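## Task

The reel held by the right gripper already has one cable end attached. Wrap the cable one complete turn around its hub, keeping it within roughly one cable diameter of the hub over almost the whole turn. Declare completion only while the right gripper keeps the reel lifted and still. Only the grippers may carry its weight, and it must not drop when the other arm pulls away. Apart from this required hold, anything that stays in place only because the robot holds it does not count.

## Robot and tools

ROBOT AND FRAME. Two arms, left_arm and right_arm, each ending in a two-finger gripper. Joints from base outward: waist (-2.618 to 3.054 rad), shoulder (0.000 to 3.142), elbow (0.000 to 3.142), wrist pitch (-1.571 to 1.571), wrist yaw (-1.571 to 1.571), wrist roll (-2.094 to 2.094). The arm names are not image sides. All poses share one scene frame: origin on the table surface midway between the arms, +z up, +x outward across the table, left_arm on the +y side. On each gripper the fingers extend along its own +z and close along its own y. end_effector_position is the spot between the finger pads, roughly 1 cm short of the tips; the printed value can be off, more so when the arm reaches far.

THE ROW. Every motion command uses a row of 16 numbers covering both arms, even if one is idle: left x, y, z, qw, qx, qy, qz, opening, then right x, y, z, qw, qx, qy, qz, opening. x, y, z are an absolute goal position in metres in the scene frame; the quaternion is an absolute goal orientation, w first. Opening is a scale from -1 (closed) to +1 (fully open, 0.094 m). To keep an arm still, resend exactly the pose it reported just before it was meant to stay, plus its intended opening. To keep an orientation fixed, repeat the same quaternion you chose, not the drifting reported one.

execute_actions(actions): a list of at most 15 actions; each action is a table of at most 15 rows; each row lasts one control step of 1/30 s, and a short table repeats its final row until 15 steps (0.5 s) pass. An empty list just reports state and images. An action is rejected for both arms if any target lies over 0.6 m from that gripper's current spot along any of the gripper's own axes; if the first action fails this against the latest report, or anything is malformed, nothing runs. Each step clips the command to within 70 mm and 16 degrees of the measured pose, and the arm stops at the last clipped pose, so distant goals need several actions. Position wins over orientation when both cannot be met. Friction may leave a gripper up to about 31 mm short, and very small changes may not move it at all.

move(target, speed, blocking): target is one 16-number row of absolute poses. Each gripper travels a straight line toward it, all finishing together, taking 0.5 to 10 s (halted at 10 s if longer). speed is path top speed in m/s, 0.002 to 0.5, default 0.25; turning is capped at twice that in rad/s, the shorter way round. Paths ignore obstacles and the other arm; grippers lag, wander and may exceed speed near full stretch. Opening is applied when the move begins. Faster contacts and goals set deeper past a surface push harder. The result adds a "move:" line naming the ending (done, off_target, moving, held, fault) and limits (paced: pose was clipped; held: steps were blocked, after which the arm can surge), plus each gripper's distance to its goal; an arm not named is done. blocking=false returns after 0.5 s while motion continues; call wait or stop before any further actions or moves.

wait(seconds): 0 to 10; arms hold their last command; returns early if a move ends. stop(): brakes a running move (needs room, more when fast); fingers keep moving.

zoom_image(camera, region): camera is cam_high, cam_low, cam_left_wrist or cam_right_wrist (all 504x504); region is [x0, y0, x1, y1] in pixels from the top-left, at most 504 by 504.

finished_scene(scene): give the current scene's number; it ends that scene for good and reports success. Answering without any tool call ends everything.

RESULTS. The state line gives each gripper's position and quaternion. Hand target lines show what the controller is currently steering toward. A pose unreachable line means the clearance check altered or blocked that arm's command. grip_measured uses the opening scale; the last Joint positions value is the opening in metres; readings may be off about 1 mm per gripper. Joint torques include offsets and noise and are nonzero in free air. Action results list stepwise positions, with HELD tagging steps where an arm's command was held back. FAULT lines report arm stops. Camera calibration lines give K, distortion D and T_world_to_cam per camera, with small per-scene errors.

GRIPPING. Hold by commanding an opening below grip_measured: about 0.03 below is firm, less is gentler. Pads push about 50 to 62 N each, less on items under about 2 mm thick, with brief spikes at first contact.

HEAT. Loads warm motors. MOTOR HOT appears at 75 °C; at 90 °C that arm halts for 10 seconds (that threshold then disabled for 5 minutes); at 100 °C the arm and gripper go limp and fall until cooled.

STRATEGY AND CAUTIONS. Keep the named gripper firmly on the reel and lifted; use the other arm to lead the cable snugly round the hub once, then move that arm clear and check the reel does not sag. Loose items may get brief outside nudges. Never knock anything off the table, drop the reel, slam into things, or let the arms collide or press on each other.

Each tool is called after "Call:" as a command line: name --argument value for each argument, lists and objects as JSON in quotes; but a table of rows of numbers goes row by row, as --pt "numbers of a row", without its own name.

## Session

Call:
execute_actions --actions '[]'

Scene clock: 0.00 s.
left_arm: end_effector_position=(+0.3793, +0.3624, +0.4687) grip_measured=+1.000 end_effector_quat_wxyz=(+0.790, -0.142, +0.594, -0.054) | right_arm: end_effector_position=(+0.3020, -0.0844, +0.4280) grip_measured=-0.963 end_effector_quat_wxyz=(+0.467, -0.317, +0.808, +0.169)
Joint positions: left_arm=[-0.017  1.112  1.094  0.282 -0.229 -0.241  0.094] | right_arm=[ 0.647  1.446  1.986 -1.075  0.091  0.028  0.002]
Joint velocities: left_arm=[ 0.017 -0.002  0.012 -0.037  0.007 -0.022  0.   ] | right_arm=[ 0.012 -0.007  0.012  0.022  0.066 -0.022  0.001]
Joint torques (N m, as the arm reports them, + toward a larger angle): no reading
Motor temperatures (°C, as the motors report them): left_arm=[24 28 26 27 25 24] | right_arm=[25 28 28 32 23 23]
Hand target (left_arm): +0.379, +0.362, +0.469; +0.790, -0.142, +0.594, -0.054
Hand target (right_arm): +0.306, -0.080, +0.437; +0.484, -0.312, +0.798, +0.178
camera_calibration (this result's frames):
cam_left_wrist: T_world_to_cam=[[0.110483, -0.991841, -0.063593, 0.342029], [-0.0739085, 0.0556084, -0.995713, 0.524576], [0.991126, 0.11471, -0.0671617, -0.283394], [0, 0, 0, 1]] pos_world=[0.281861, 0.342575, 0.525045]
cam_right_wrist: T_world_to_cam=[[0.595625, -0.8029, 0.0241353, -0.264398], [-0.737658, -0.558624, -0.379209, 0.379768], [0.317949, 0.208063, -0.924996, 0.41546], [0, 0, 0, 1]] pos_world=[0.305526, -0.0865794, 0.534692]

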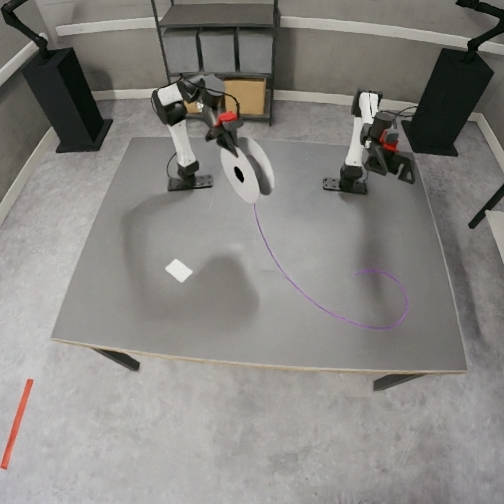

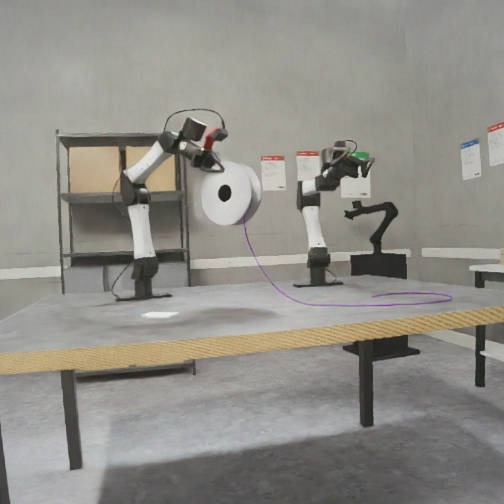

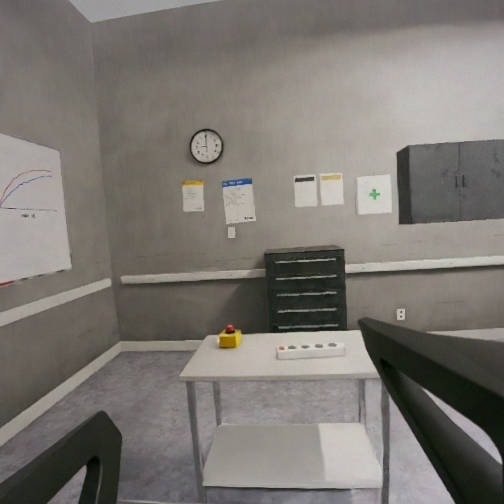

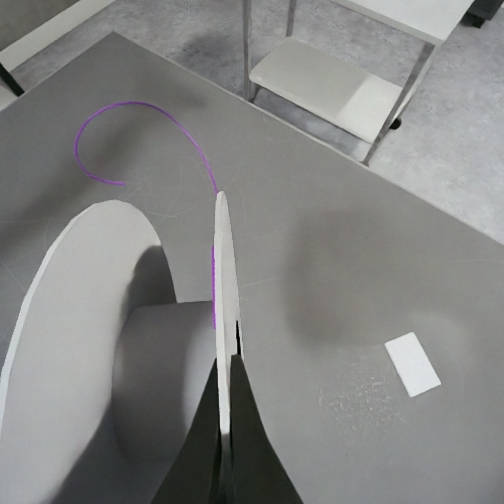

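Call:
move --target '[0.36,0.1,0.12,0.5,0.5,0.5,-0.5,1, 0.3,-0.12,0.45,0.5,0,0.866,0,-0.995]' --speed 0.2

Scene clock: 8.43 s.
left_arm: end_effector_position=(+0.3657, +0.1054, +0.1178) grip_measured=+1.000 end_effector_quat_wxyz=(+0.507, +0.492, +0.502, -0.499) | right_arm: end_effector_position=(+0.3014, -0.1194, +0.4432) grip_measured=-0.963 end_effector_quat_wxyz=(+0.507, -0.020, +0.862, +0.013)
Joint positions: left_arm=[-0.143  2.186  0.908  1.332  1.356 -0.055  0.094] | right_arm=[ 0.913  1.722  2.446 -1.561  0.857  0.701  0.002]
Joint velocities: left_arm=[ 0.007 -0.037 -0.017 -0.081  0.007  0.007  0.   ] | right_arm=[ 0.022 -0.002 -0.012  0.007 -0.095 -0.051 -0.   ]
Joint torques (N m, as the arm reports them, + toward a larger angle): left_arm=[ -1.21 -10.37   6.57   1.21   0.12   0.14] | right_arm=[ 0.68 -5.76  5.39  1.46  0.69  0.17]
Motor temperatures (°C, as the motors report them): left_arm=[24 29 27 29 25 24] | right_arm=[25 28 29 35 23 23]
Hand target (left_arm): +0.367, +0.102, +0.117; +0.502, +0.498, +0.497, -0.502
Hand target (right_arm): +0.300, -0.120, +0.450; +0.517, -0.011, +0.856, +0.016
Off the commanded pose (left_arm): 0.008 m, 1 deg.
Off the commanded pose (right_arm): 0.007 m, 3 deg.
joint sent to its limit (right arm) — the command would take joint 4 (wrist pitch) past its lower limit, so that joint was sent only as far as its limit.
move: off_target (right_arm)
camera_calibration (this result's frames):
cam_left_wrist: T_world_to_cam=[[-0.938772, 0.0491825, -0.341009, 0.372963], [0.338871, 0.310584, -0.88809, -0.00206693], [0.0622337, -0.949273, -0.308234, 0.216334], [0, 0, 0, 1]] pos_world=[0.337365, 0.187658, 0.19203]
cam_right_wrist: T_world_to_cam=[[-0.0500384, -0.998742, -0.00313677, -0.109283], [-0.915406, 0.0471187, -0.399765, 0.5005], [0.39941, -0.0171322, -0.916612, 0.381882], [0, 0, 0, 1]] pos_world=[0.300165, -0.126186, 0.549778]

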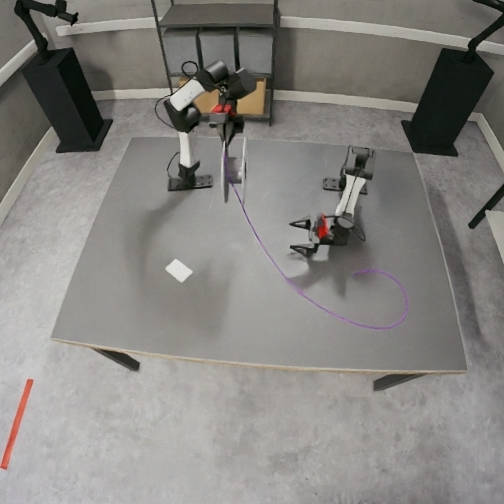

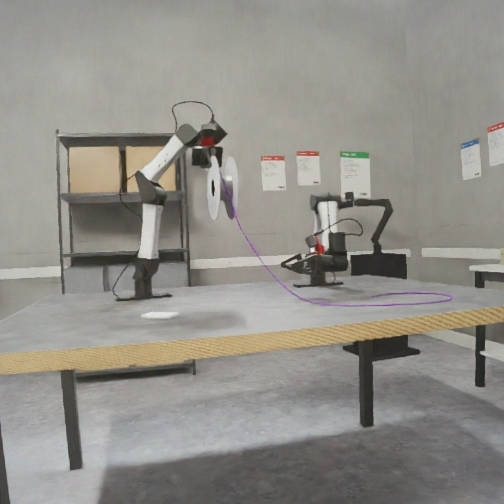

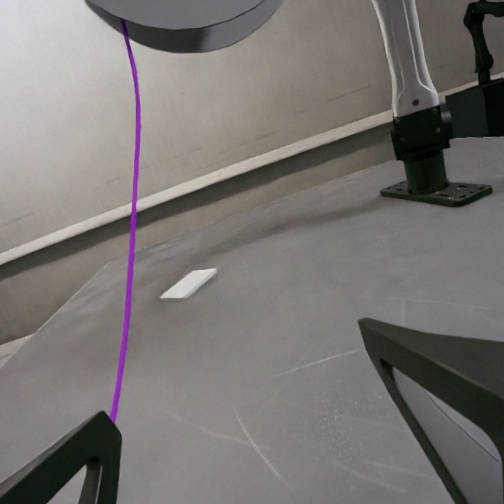

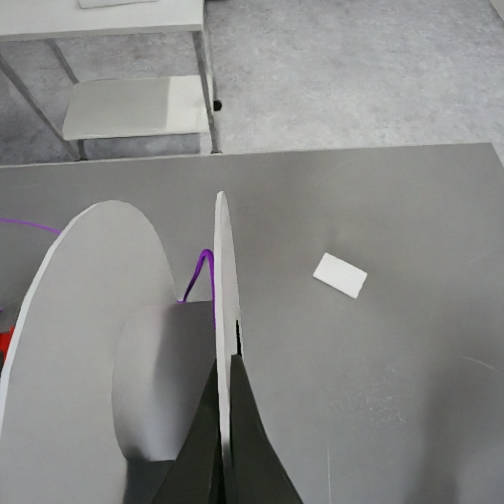

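Call:
move --target '[0.46,0.16,0.08,0.5,0.5,0.5,-0.5,1, 0.3,-0.12,0.45,0.5,0,0.866,0,-0.995]' --speed 0.15

Call:
move --target '[0.46,0.08,0.08,0.5,0.5,0.5,-0.5,1, 0.3,-0.12,0.45,0.5,0,0.866,0,-0.995]' --speed 0.1

Scene clock: 14.47 s.
left_arm: end_effector_position=(+0.4564, +0.1613, +0.0852) grip_measured=+1.000 end_effector_quat_wxyz=(+0.510, +0.502, +0.495, -0.492) | right_arm: end_effector_position=(+0.3017, -0.1201, +0.4438) grip_measured=-0.963 end_effector_quat_wxyz=(+0.508, -0.017, +0.861, +0.013)
Joint positions: left_arm=[ 0.016  2.484  1.345  1.237  1.522 -0.072  0.094] | right_arm=[ 0.913  1.722  2.446 -1.561  0.863  0.705  0.002]
Joint velocities: left_arm=[-0.007 -0.002 -0.007 -0.066 -0.022 -0.007  0.   ] | right_arm=[-0.012  0.002 -0.002 -0.037 -0.037 -0.037 -0.   ]
Joint torques (N m, as the arm reports them, + toward a larger angle): left_arm=[ -0.35 -12.38   7.11   1.11   0.1   -0.01] | right_arm=[ 0.77 -5.74  5.35  1.45  0.67  0.18]
Motor temperatures (°C, as the motors report them): left_arm=[24 30 27 29 25 24] | right_arm=[25 29 29 35 23 23]
Hand target (left_arm): +0.459, +0.162, +0.081; +0.501, +0.499, +0.499, -0.500
Hand target (right_arm): +0.300, -0.120, +0.450; +0.518, -0.008, +0.855, +0.015
Off the commanded pose (left_arm): 0.006 m, 2 deg.
Off the commanded pose (right_arm): 0.006 m, 3 deg.
joint sent to its limit (right arm) — the command would take joint 4 (wrist pitch) past its lower limit, so that joint was sent only as far as its limit.
move: off_target (right_arm)
camera_calibration (this result's frames):
cam_left_wrist: T_world_to_cam=[[-0.929007, 0.0582373, -0.365451, 0.440421], [0.364502, 0.314539, -0.876472, -0.0924711], [0.0639052, -0.947456, -0.313437, 0.25308], [0, 0, 0, 1]] pos_world=[0.426687, 0.24322, 0.159228]
cam_right_wrist: T_world_to_cam=[[-0.0558101, -0.998426, -0.00549035, -0.107129], [-0.913775, 0.0532928, -0.40271, 0.502587], [0.402369, -0.0174584, -0.915311, 0.380708], [0, 0, 0, 1]] pos_world=[0.300088, -0.127099, 0.550275]

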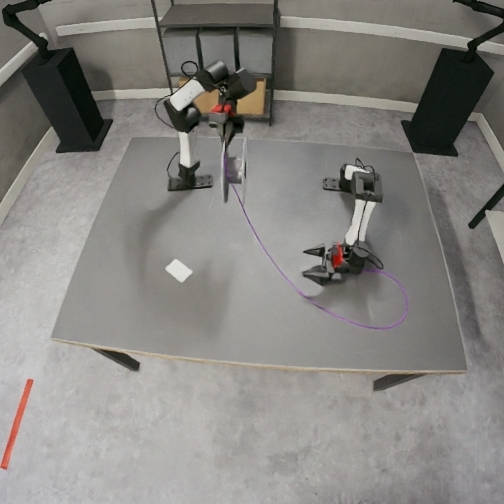

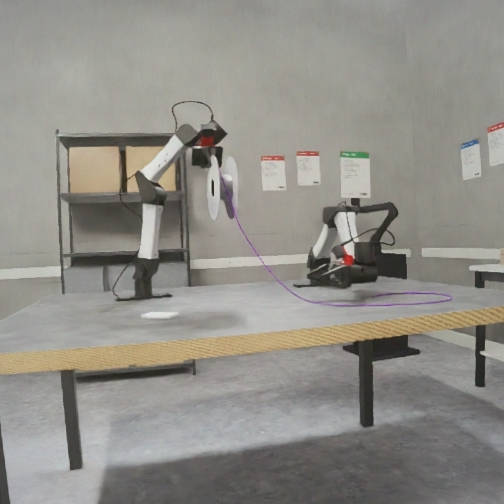

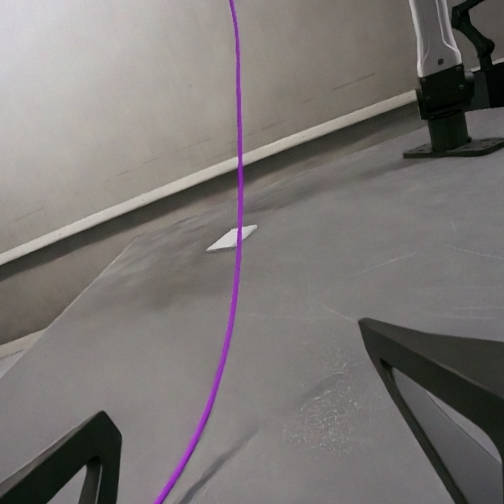

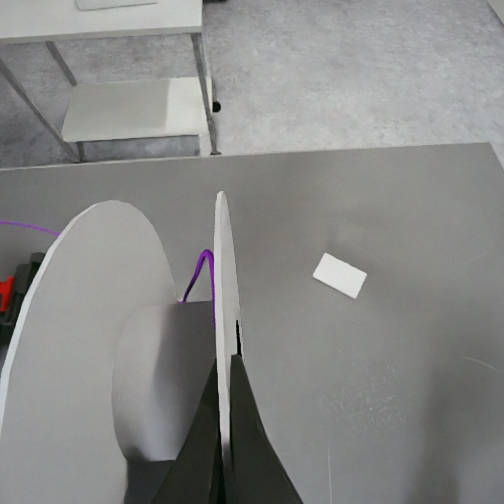

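Scene clock: 15.77 s.
left_arm: end_effector_position=(+0.4554, +0.0816, +0.0864) grip_measured=+1.000 end_effector_quat_wxyz=(+0.501, +0.503, +0.494, -0.502) | right_arm: end_effector_position=(+0.3017, -0.1201, +0.4438) grip_measured=-0.963 end_effector_quat_wxyz=(+0.508, -0.017, +0.861, +0.013)
Joint positions: left_arm=[-0.153  2.498  1.409  1.125  1.374 -0.026  0.094] | right_arm=[ 0.913  1.722  2.446 -1.561  0.863  0.705  0.002]
Joint velocities: left_arm=[-0.017 -0.007 -0.002  0.007 -0.066 -0.022  0.   ] | right_arm=[ 0.002 -0.007  0.002  0.051  0.066 -0.022 -0.001]
Joint torques (N m, as the arm reports them, + toward a larger angle): left_arm=[ -0.74 -12.61   7.41   1.2   -0.09   0.14] | right_arm=[ 0.77 -5.79  5.36  1.46  0.71  0.17]
Motor temperatures (°C, as the motors report them): left_arm=[24 31 27 29 25 24] | right_arm=[25 29 29 35 23 23]
Hand target (left_arm): +0.461, +0.080, +0.081; +0.501, +0.499, +0.499, -0.501
Hand target (right_arm): +0.300, -0.120, +0.450; +0.518, -0.009, +0.855, +0.015
Off the commanded pose (left_arm): 0.008 m, 1 deg.
Off the commanded pose (right_arm): 0.006 m, 3 deg.
joint sent to its limit (right arm) — the command would take joint 4 (wrist pitch) past its lower limit, so that joint was sent only as far as its limit.
move: off_target (right_arm)
camera_calibration (this result's frames):
cam_left_wrist: T_world_to_cam=[[-0.933394, 0.0769521, -0.350506, 0.443742], [0.356734, 0.30498, -0.883022, -0.0611248], [0.0389469, -0.949245, -0.312118, 0.189411], [0, 0, 0, 1]] pos_world=[0.428615, 0.164292, 0.160678]
cam_right_wrist: T_world_to_cam=[[-0.0558101, -0.998426, -0.00549035, -0.107129], [-0.913775, 0.0532928, -0.40271, 0.502587], [0.402369, -0.0174584, -0.915311, 0.380708], [0, 0, 0, 1]] pos_world=[0.300088, -0.127099, 0.550275]

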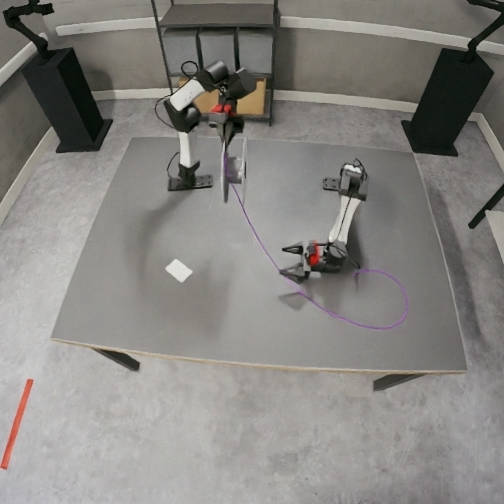

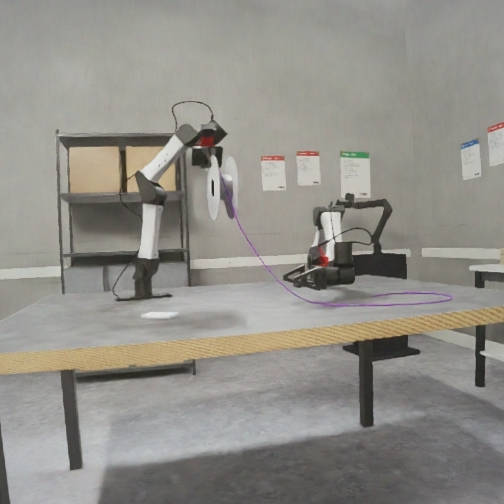

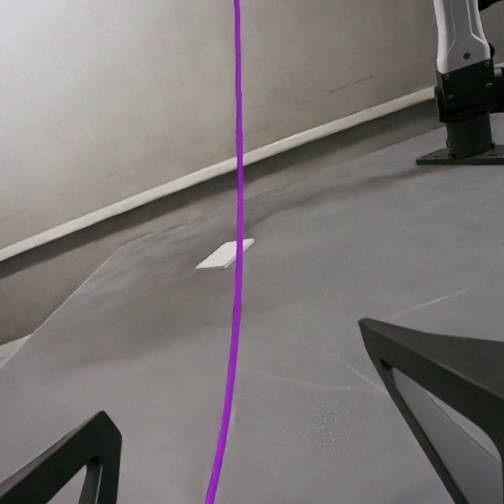

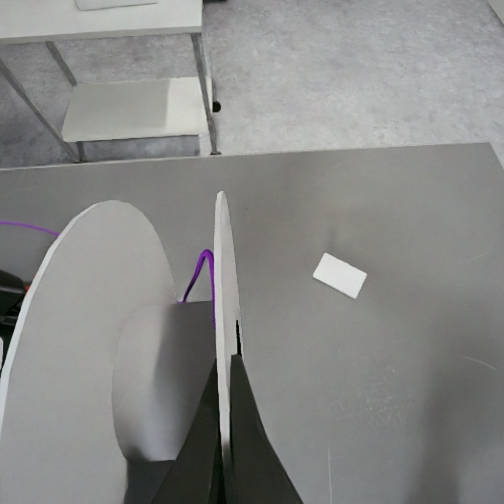

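Tip just at cable; advance 4.5 cm and slightly lower.

Call:
move --target '[0.47,0.04,0.065,0.5,0.5,0.5,-0.5,1, 0.3,-0.12,0.45,0.5,0,0.866,0,-0.995]' --speed 0.1

Call:
move --target '[0.47,0.04,0.065,0.5,0.5,0.5,-0.5,-1, 0.3,-0.12,0.45,0.5,0,0.866,0,-0.995]'

Scene clock: 18.93 s.
left_arm: end_effector_position=(+0.4658, +0.0426, +0.0714) grip_measured=+1.000 end_effector_quat_wxyz=(+0.502, +0.503, +0.494, -0.502) | right_arm: end_effector_position=(+0.3017, -0.1201, +0.4437) grip_measured=-0.963 end_effector_quat_wxyz=(+0.508, -0.017, +0.861, +0.013)
Joint positions: left_arm=[-0.227  2.588  1.531  1.082  1.299 -0.015  0.094] | right_arm=[ 0.913  1.722  2.446 -1.561  0.862  0.705  0.002]
Joint velocities: left_arm=[ 0.012  0.007 -0.007 -0.066  0.051 -0.022  0.   ] | right_arm=[ 0.007 -0.002 -0.002 -0.037  0.022 -0.007  0.001]
Joint torques (N m, as the arm reports them, + toward a larger angle): left_arm=[ -0.82 -13.39   7.67   1.24  -0.05   0.2 ] | right_arm=[ 0.77 -5.72  5.36  1.45  0.74  0.18]
Motor temperatures (°C, as the motors report them): left_arm=[24 32 28 29 25 24] | right_arm=[25 29 29 35 23 23]
Hand target (left_arm): +0.470, +0.040, +0.065; +0.500, +0.500, +0.500, -0.500
Hand target (right_arm): +0.300, -0.120, +0.450; +0.518, -0.009, +0.855, +0.015
Off the commanded pose (left_arm): 0.008 m, 1 deg.
Off the commanded pose (right_arm): 0.006 m, 3 deg.
joint sent to its limit (right arm) — the command would take joint 4 (wrist pitch) past its lower limit, so that joint was sent only as far as its limit.
move: off_target (right_arm)
camera_calibration (this result's frames):
cam_left_wrist: T_world_to_cam=[[-0.933429, 0.0759419, -0.350633, 0.451295], [0.356512, 0.305649, -0.882881, -0.0660591], [0.0401229, -0.949111, -0.312376, 0.146729], [0, 0, 0, 1]] pos_world=[0.438916, 0.125181, 0.145751]
cam_right_wrist: T_world_to_cam=[[-0.0555565, -0.99844, -0.00560615, -0.107109], [-0.91389, 0.0531117, -0.402473, 0.502457], [0.402143, -0.0172366, -0.915415, 0.380825], [0, 0, 0, 1]] pos_world=[0.300094, -0.127064, 0.550237]

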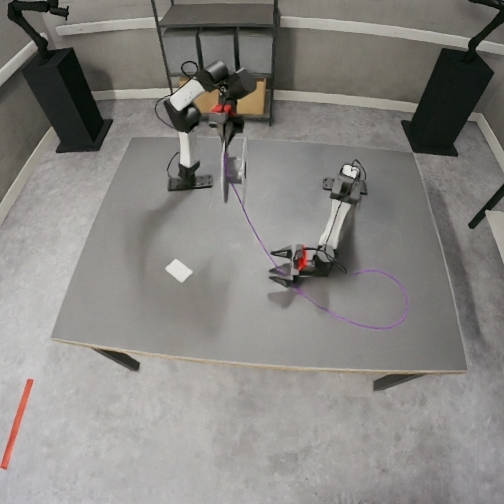

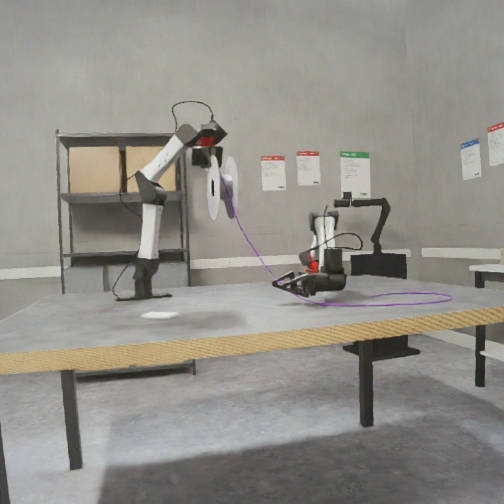

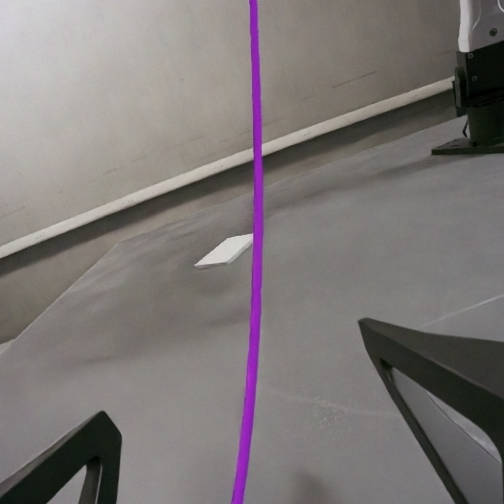

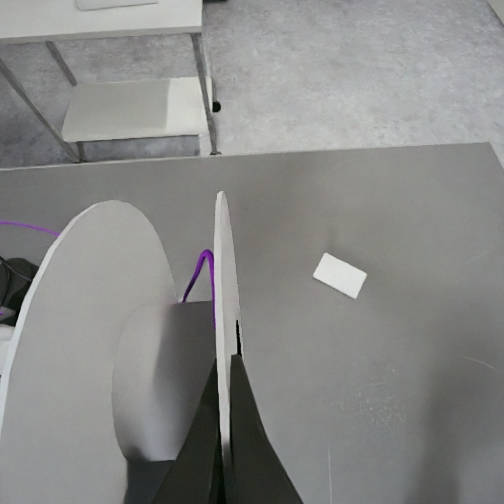

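Scene clock: 19.63 s.
left_arm: end_effector_position=(+0.4660, +0.0426, +0.0714) grip_measured=-0.967 end_effector_quat_wxyz=(+0.502, +0.503, +0.494, -0.501) | right_arm: end_effector_position=(+0.3016, -0.1200, +0.4437) grip_measured=-0.963 end_effector_quat_wxyz=(+0.508, -0.017, +0.861, +0.013)
Joint positions: left_arm=[-0.227  2.588  1.531  1.081  1.298 -0.013  0.002] | right_arm=[ 0.913  1.722  2.446 -1.561  0.862  0.705  0.002]
Joint velocities: left_arm=[ 0.007  0.007 -0.007 -0.066 -0.051 -0.051 -0.   ] | right_arm=[-0.012 -0.007  0.007 -0.007 -0.037 -0.007 -0.001]
Joint torques (N m, as the arm reports them, + toward a larger angle): left_arm=[ -0.83 -13.52   7.46   1.26  -0.08   0.16] | right_arm=[ 0.79 -5.76  5.37  1.44  0.68  0.18]
Motor temperatures (°C, as the motors report them): left_arm=[24 33 28 29 25 24] | right_arm=[25 29 29 35 23 23]
Hand target (left_arm): +0.470, +0.040, +0.065; +0.500, +0.500, +0.500, -0.500
Hand target (right_arm): +0.300, -0.120, +0.450; +0.518, -0.008, +0.855, +0.015
Off the commanded pose (left_arm): 0.008 m, 1 deg.
Off the commanded pose (right_arm): 0.007 m, 3 deg.
joint sent to its limit (right arm) — the command would take joint 4 (wrist pitch) past its lower limit, so that joint was sent only as far as its limit.
move: off_target (right_arm)
camera_calibration (this result's frames):
cam_left_wrist: T_world_to_cam=[[-0.933077, 0.0752806, -0.35171, 0.45133], [0.357306, 0.306082, -0.882409, -0.0666067], [0.0412239, -0.949024, -0.312496, 0.146186], [0, 0, 0, 1]] pos_world=[0.438898, 0.125145, 0.145646]
cam_right_wrist: T_world_to_cam=[[-0.0553029, -0.998453, -0.00572201, -0.107088], [-0.914005, 0.0529306, -0.402236, 0.502326], [0.401917, -0.0170149, -0.915518, 0.380941], [0, 0, 0, 1]] pos_world=[0.3001, -0.127029, 0.5502]

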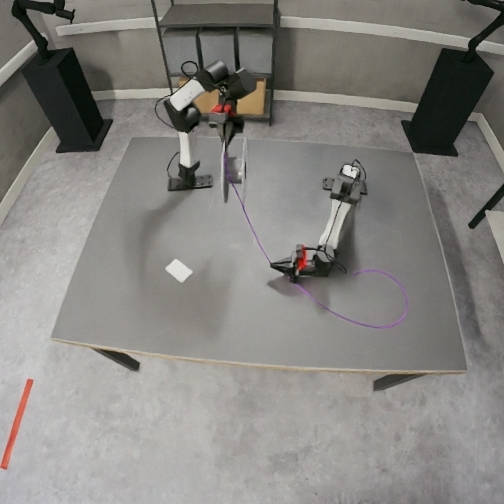

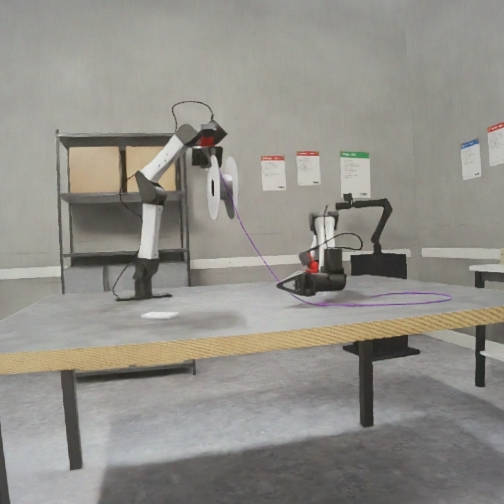

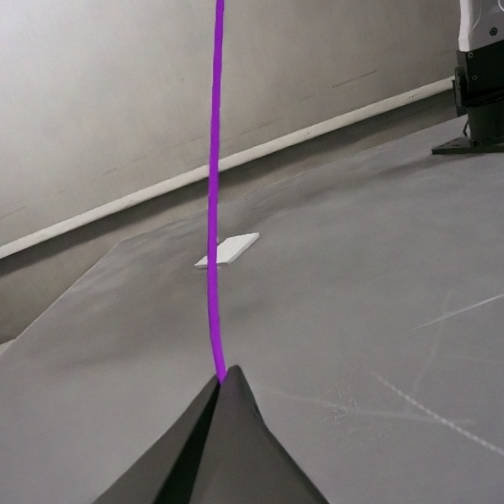

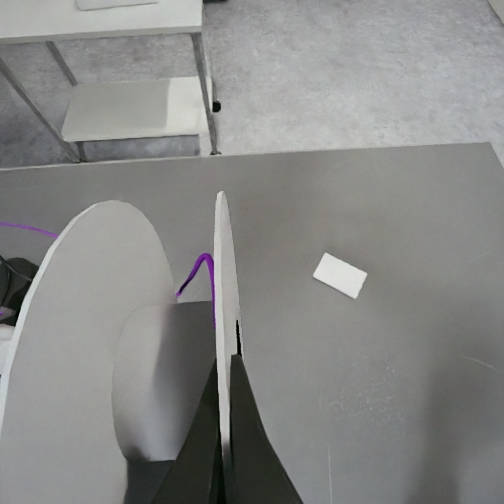

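Call:
move --target '[0.3,-0.08,0.1,0.5,0.5,0.5,-0.5,-1, 0.3,-0.12,0.45,0.5,0,0.866,0,-0.995]' --speed 0.15

Call:
move --target '[0.10,-0.06,0.22,0.5,0.5,0.5,-0.5,-1, 0.3,-0.12,0.45,0.5,0,0.866,0,-0.995]' --speed 0.15

Call:
move --target '[0.11,-0.02,0.42,0.5,0.5,0.5,-0.5,-1, 0.3,-0.12,0.45,0.5,0,0.866,0,-0.995]' --speed 0.15

Call:
move --target '[0.19,0.0,0.54,0.5,0.5,0.5,-0.5,-1, 0.3,-0.12,0.45,0.5,0,0.866,0,-0.995]' --speed 0.1

Scene clock: 27.07 s.
left_arm: end_effector_position=(+0.3041, -0.0884, +0.1022) grip_measured=-0.967 end_effector_quat_wxyz=(+0.498, +0.501, +0.495, -0.506) | right_arm: end_effector_position=(+0.3017, -0.1203, +0.4439) grip_measured=-0.963 end_effector_quat_wxyz=(+0.509, -0.016, +0.861, +0.012)
Joint positions: left_arm=[-0.656  2.302  1.078  1.236  0.875 -0.011  0.002] | right_arm=[ 0.913  1.722  2.446 -1.561  0.864  0.705  0.002]
Joint velocities: left_arm=[-0.017 -0.017 -0.017 -0.051 -0.007  0.022  0.   ] | right_arm=[ 0.007 -0.002 -0.022  0.066 -0.022 -0.007 -0.   ]
Joint torques (N m, as the arm reports them, + toward a larger angle): left_arm=[ -0.53 -13.45   3.4    1.76  -0.07   0.13] | right_arm=[ 0.78 -5.71  5.35  1.45  0.71  0.18]
Motor temperatures (°C, as the motors report them): left_arm=[24 36 28 29 25 24] | right_arm=[25 29 29 35 23 23]
Hand target (left_arm): +0.302, -0.084, +0.099; +0.500, +0.499, +0.500, -0.501
Hand target (right_arm): +0.300, -0.120, +0.450; +0.518, -0.008, +0.855, +0.015
Off the commanded pose (left_arm): 0.010 m, 1 deg.
Off the commanded pose (right_arm): 0.006 m, 3 deg.
joint sent to its limit (right arm) — the command would take joint 4 (wrist pitch) past its lower limit, so that joint was sent only as far as its limit.
move: off_target (right_arm)
camera_calibration (this result's frames):
cam_left_wrist: T_world_to_cam=[[-0.936945, 0.0804073, -0.340102, 0.321411], [0.348023, 0.303372, -0.887043, 0.0615671], [0.0318525, -0.949474, -0.312226, 0.0409398], [0, 0, 0, 1]] pos_world=[0.278413, -0.00565026, 0.176707]
cam_right_wrist: T_world_to_cam=[[-0.0565712, -0.998385, -0.00514336, -0.107192], [-0.913429, 0.0538357, -0.403421, 0.502978], [0.403046, -0.0181239, -0.915, 0.380357], [0, 0, 0, 1]] pos_world=[0.300069, -0.127203, 0.550387]

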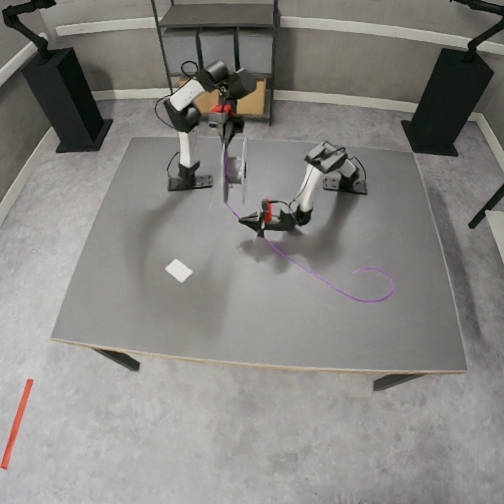

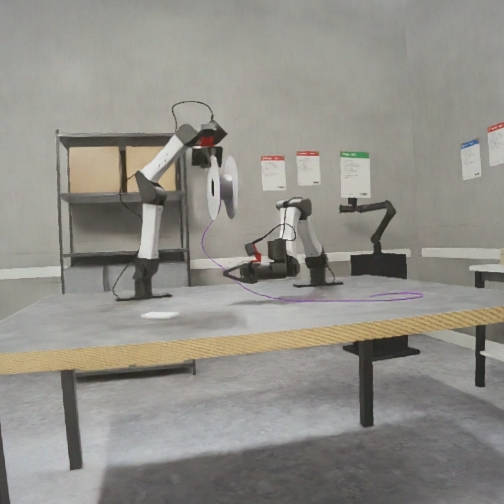

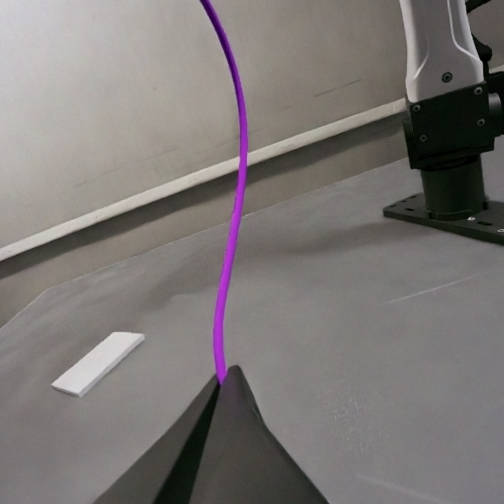

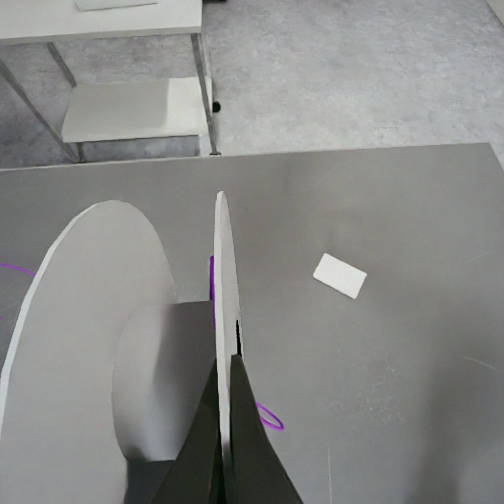

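Scene clock: 29.33 s.
left_arm: end_effector_position=(+0.1010, -0.0668, +0.2340) grip_measured=-0.967 end_effector_quat_wxyz=(+0.510, +0.492, +0.488, -0.509) | right_arm: end_effector_position=(+0.3017, -0.1201, +0.4438) grip_measured=-0.963 end_effector_quat_wxyz=(+0.508, -0.016, +0.861, +0.013)
Joint positions: left_arm=[-1.109  1.466  0.578  0.93   0.413 -0.011  0.002] | right_arm=[ 0.913  1.722  2.446 -1.561  0.863  0.706  0.002]
Joint velocities: left_arm=[ 0.002  0.007  0.007 -0.037 -0.037  0.022 -0.   ] | right_arm=[-0.007 -0.002 -0.012 -0.051  0.051  0.037 -0.002]
Joint torques (N m, as the arm reports them, + toward a larger angle): left_arm=[-1.23 -7.1   5.36  1.7  -0.06  0.14] | right_arm=[ 0.74 -5.71  5.36  1.44  0.71  0.17]
Motor temperatures (°C, as the motors report them): left_arm=[24 36 28 30 25 24] | right_arm=[25 29 29 35 23 23]
Hand target (left_arm): +0.098, -0.063, +0.221; +0.500, +0.499, +0.500, -0.501
Hand target (right_arm): +0.300, -0.120, +0.450; +0.518, -0.008, +0.855, +0.015
Off the commanded pose (left_arm): 0.016 m, 2 deg.
Off the commanded pose (right_arm): 0.006 m, 3 deg.
joint sent to its limit (right arm) — the command would take joint 4 (wrist pitch) past its lower limit, so that joint was sent only as far as its limit.
move: off_target (left_arm, right_arm)
camera_calibration (this result's frames):
cam_left_wrist: T_world_to_cam=[[-0.934808, 0.0600986, -0.350032, 0.174945], [0.352463, 0.27809, -0.893553, 0.242001], [0.043639, -0.958673, -0.281143, 0.10003], [0, 0, 0, 1]] pos_world=[0.0738785, 0.0180845, 0.3056]
cam_right_wrist: T_world_to_cam=[[-0.0559942, -0.998414, -0.00582271, -0.106925], [-0.913771, 0.0535956, -0.402679, 0.502609], [0.402352, -0.0172271, -0.915323, 0.380746], [0, 0, 0, 1]] pos_world=[0.300088, -0.127134, 0.550273]

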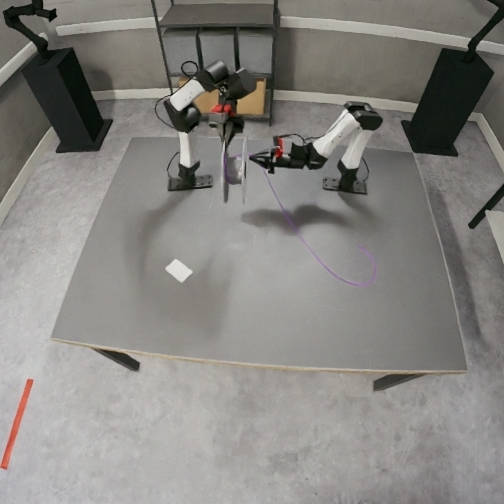

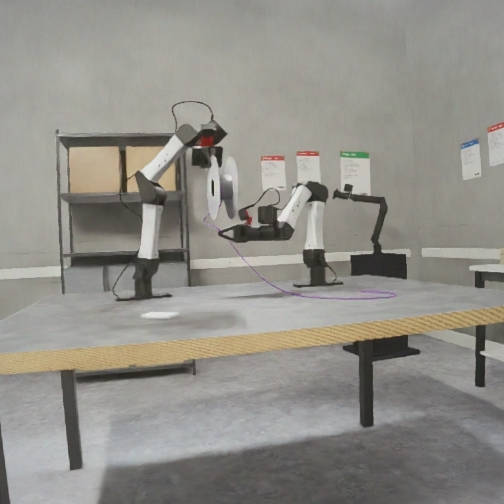

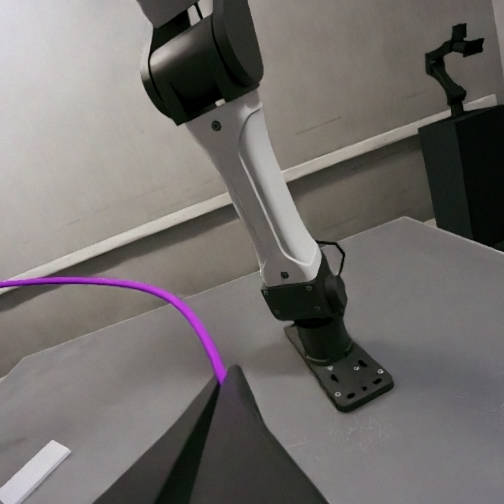

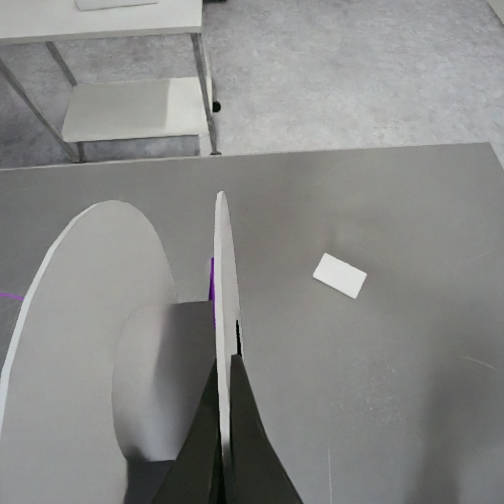

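Scene clock: 31.33 s.
left_arm: end_effector_position=(+0.1072, -0.0197, +0.4133) grip_measured=-0.967 end_effector_quat_wxyz=(+0.496, +0.497, +0.505, -0.502) | right_arm: end_effector_position=(+0.3017, -0.1202, +0.4438) grip_measured=-0.963 end_effector_quat_wxyz=(+0.508, -0.016, +0.861, +0.012)
Joint positions: left_arm=[-1.005  1.136  1.141 -0.009  0.511 -0.011  0.002] | right_arm=[ 0.913  1.722  2.446 -1.561  0.863  0.706  0.002]
Joint velocities: left_arm=[-0.012  0.007 -0.017 -0.007 -0.007  0.037  0.001] | right_arm=[ 0.002 -0.022 -0.002  0.007  0.051  0.007  0.   ]
Joint torques (N m, as the arm reports them, + toward a larger angle): left_arm=[ 0.28 -4.5   9.79  1.66  0.17  0.14] | right_arm=[ 0.78 -5.71  5.35  1.45  0.7   0.18]
Motor temperatures (°C, as the motors report them): left_arm=[24 35 29 30 25 24] | right_arm=[25 29 29 35 23 23]
Hand target (left_arm): +0.107, -0.016, +0.420; +0.500, +0.500, +0.500, -0.500
Hand target (right_arm): +0.300, -0.120, +0.450; +0.518, -0.008, +0.855, +0.015
Off the commanded pose (left_arm): 0.007 m, 1 deg.
Off the commanded pose (right_arm): 0.006 m, 3 deg.
joint sent to its limit (right arm) — the command would take joint 4 (wrist pitch) past its lower limit, so that joint was sent only as far as its limit.
move: off_target (right_arm)
camera_calibration (this result's frames):
cam_left_wrist: T_world_to_cam=[[-0.941605, 0.0694021, -0.329491, 0.233126], [0.333916, 0.318497, -0.887164, 0.387073], [0.0433708, -0.94538, -0.323073, 0.212963], [0, 0, 0, 1]] pos_world=[0.0810264, 0.0618696, 0.489013]
cam_right_wrist: T_world_to_cam=[[-0.0565014, -0.998387, -0.00559141, -0.106967], [-0.913541, 0.0539576, -0.403153, 0.502869], [0.402804, -0.0176707, -0.915116, 0.380512], [0, 0, 0, 1]] pos_world=[0.300076, -0.127204, 0.550348]

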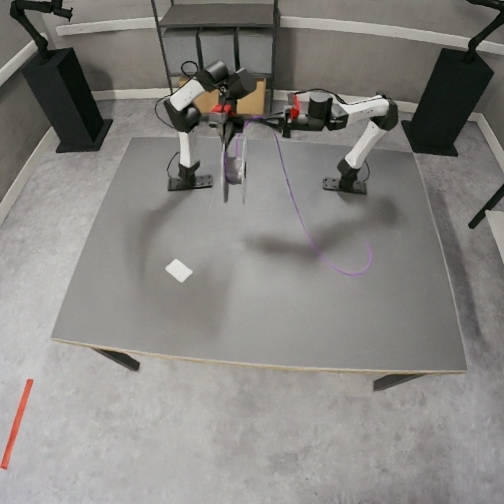

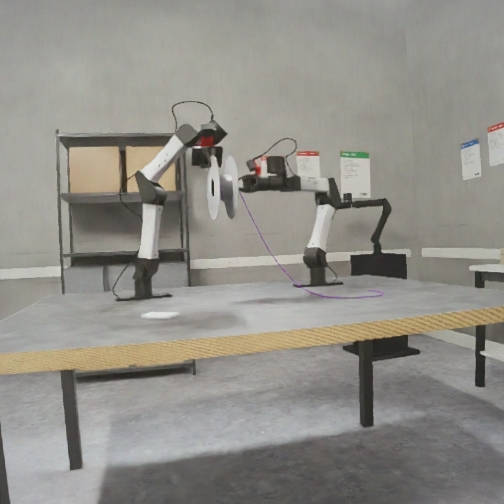

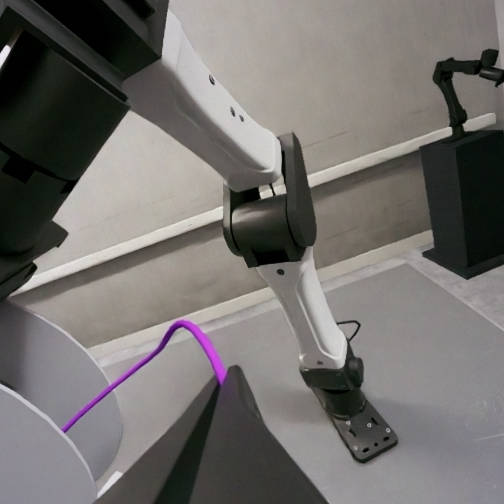

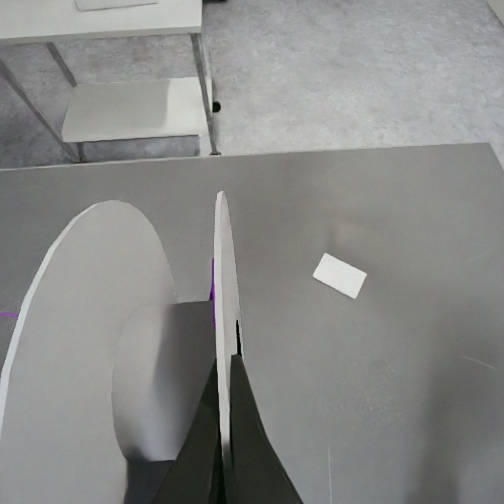

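Scene clock: 33.37 s.
left_arm: end_effector_position=(+0.1862, +0.0021, +0.5365) grip_measured=-0.967 end_effector_quat_wxyz=(+0.500, +0.496, +0.503, -0.500) | right_arm: end_effector_position=(+0.3016, -0.1200, +0.4436) grip_measured=-0.963 end_effector_quat_wxyz=(+0.508, -0.015, +0.861, +0.014)
Joint positions: left_arm=[-0.696  1.457  1.905 -0.445  0.814 -0.01   0.002] | right_arm=[ 0.913  1.722  2.446 -1.561  0.862  0.709  0.002]
Joint velocities: left_arm=[-0.002  0.002  0.002 -0.066  0.022 -0.037  0.001] | right_arm=[-0.002  0.007 -0.002 -0.022  0.051 -0.022 -0.001]
Joint torques (N m, as the arm reports them, + toward a larger angle): left_arm=[ 0.17 -4.53  8.95  1.62  0.23  0.15] | right_arm=[ 0.79 -5.72  5.33  1.45  0.73  0.14]
Motor temperatures (°C, as the motors report them): left_arm=[24 35 29 30 25 24] | right_arm=[25 29 30 35 23 23]
Hand target (left_arm): +0.188, +0.003, +0.539; +0.501, +0.500, +0.500, -0.500
Hand target (right_arm): +0.300, -0.120, +0.450; +0.518, -0.008, +0.855, +0.015
Off the commanded pose (left_arm): 0.006 m, 1 deg.
Off the commanded pose (right_arm): 0.007 m, 3 deg.
joint sent to its limit (right arm) — the command would take joint 4 (wrist pitch) past its lower limit, so that joint was sent only as far as its limit.
move: off_target (right_arm)
camera_calibration (this result's frames):
cam_left_wrist: T_world_to_cam=[[-0.94026, 0.0622091, -0.334727, 0.349168], [0.336701, 0.315576, -0.887155, 0.462578], [0.0504427, -0.946859, -0.31767, 0.265692], [0, 0, 0, 1]] pos_world=[0.159156, 0.0838731, 0.611656]
cam_right_wrist: T_world_to_cam=[[-0.0568926, -0.998338, -0.00915972, -0.105022], [-0.914079, 0.0557763, -0.401682, 0.502406], [0.401525, -0.01448, -0.915734, 0.381435], [0, 0, 0, 1]] pos_world=[0.300108, -0.127346, 0.550139]

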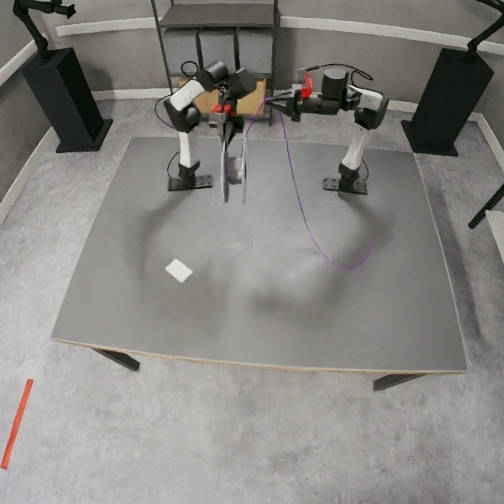

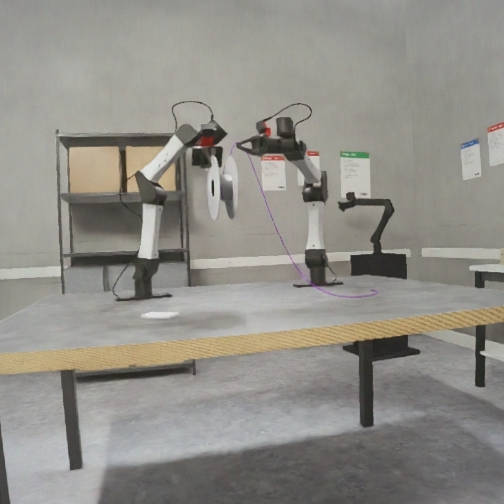

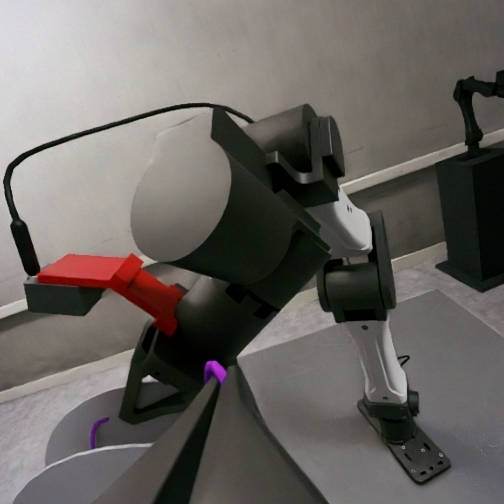

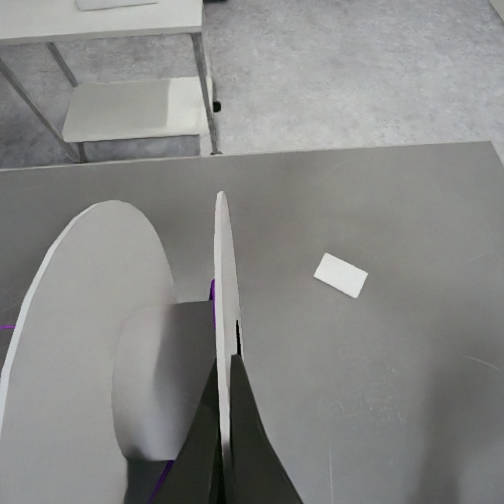

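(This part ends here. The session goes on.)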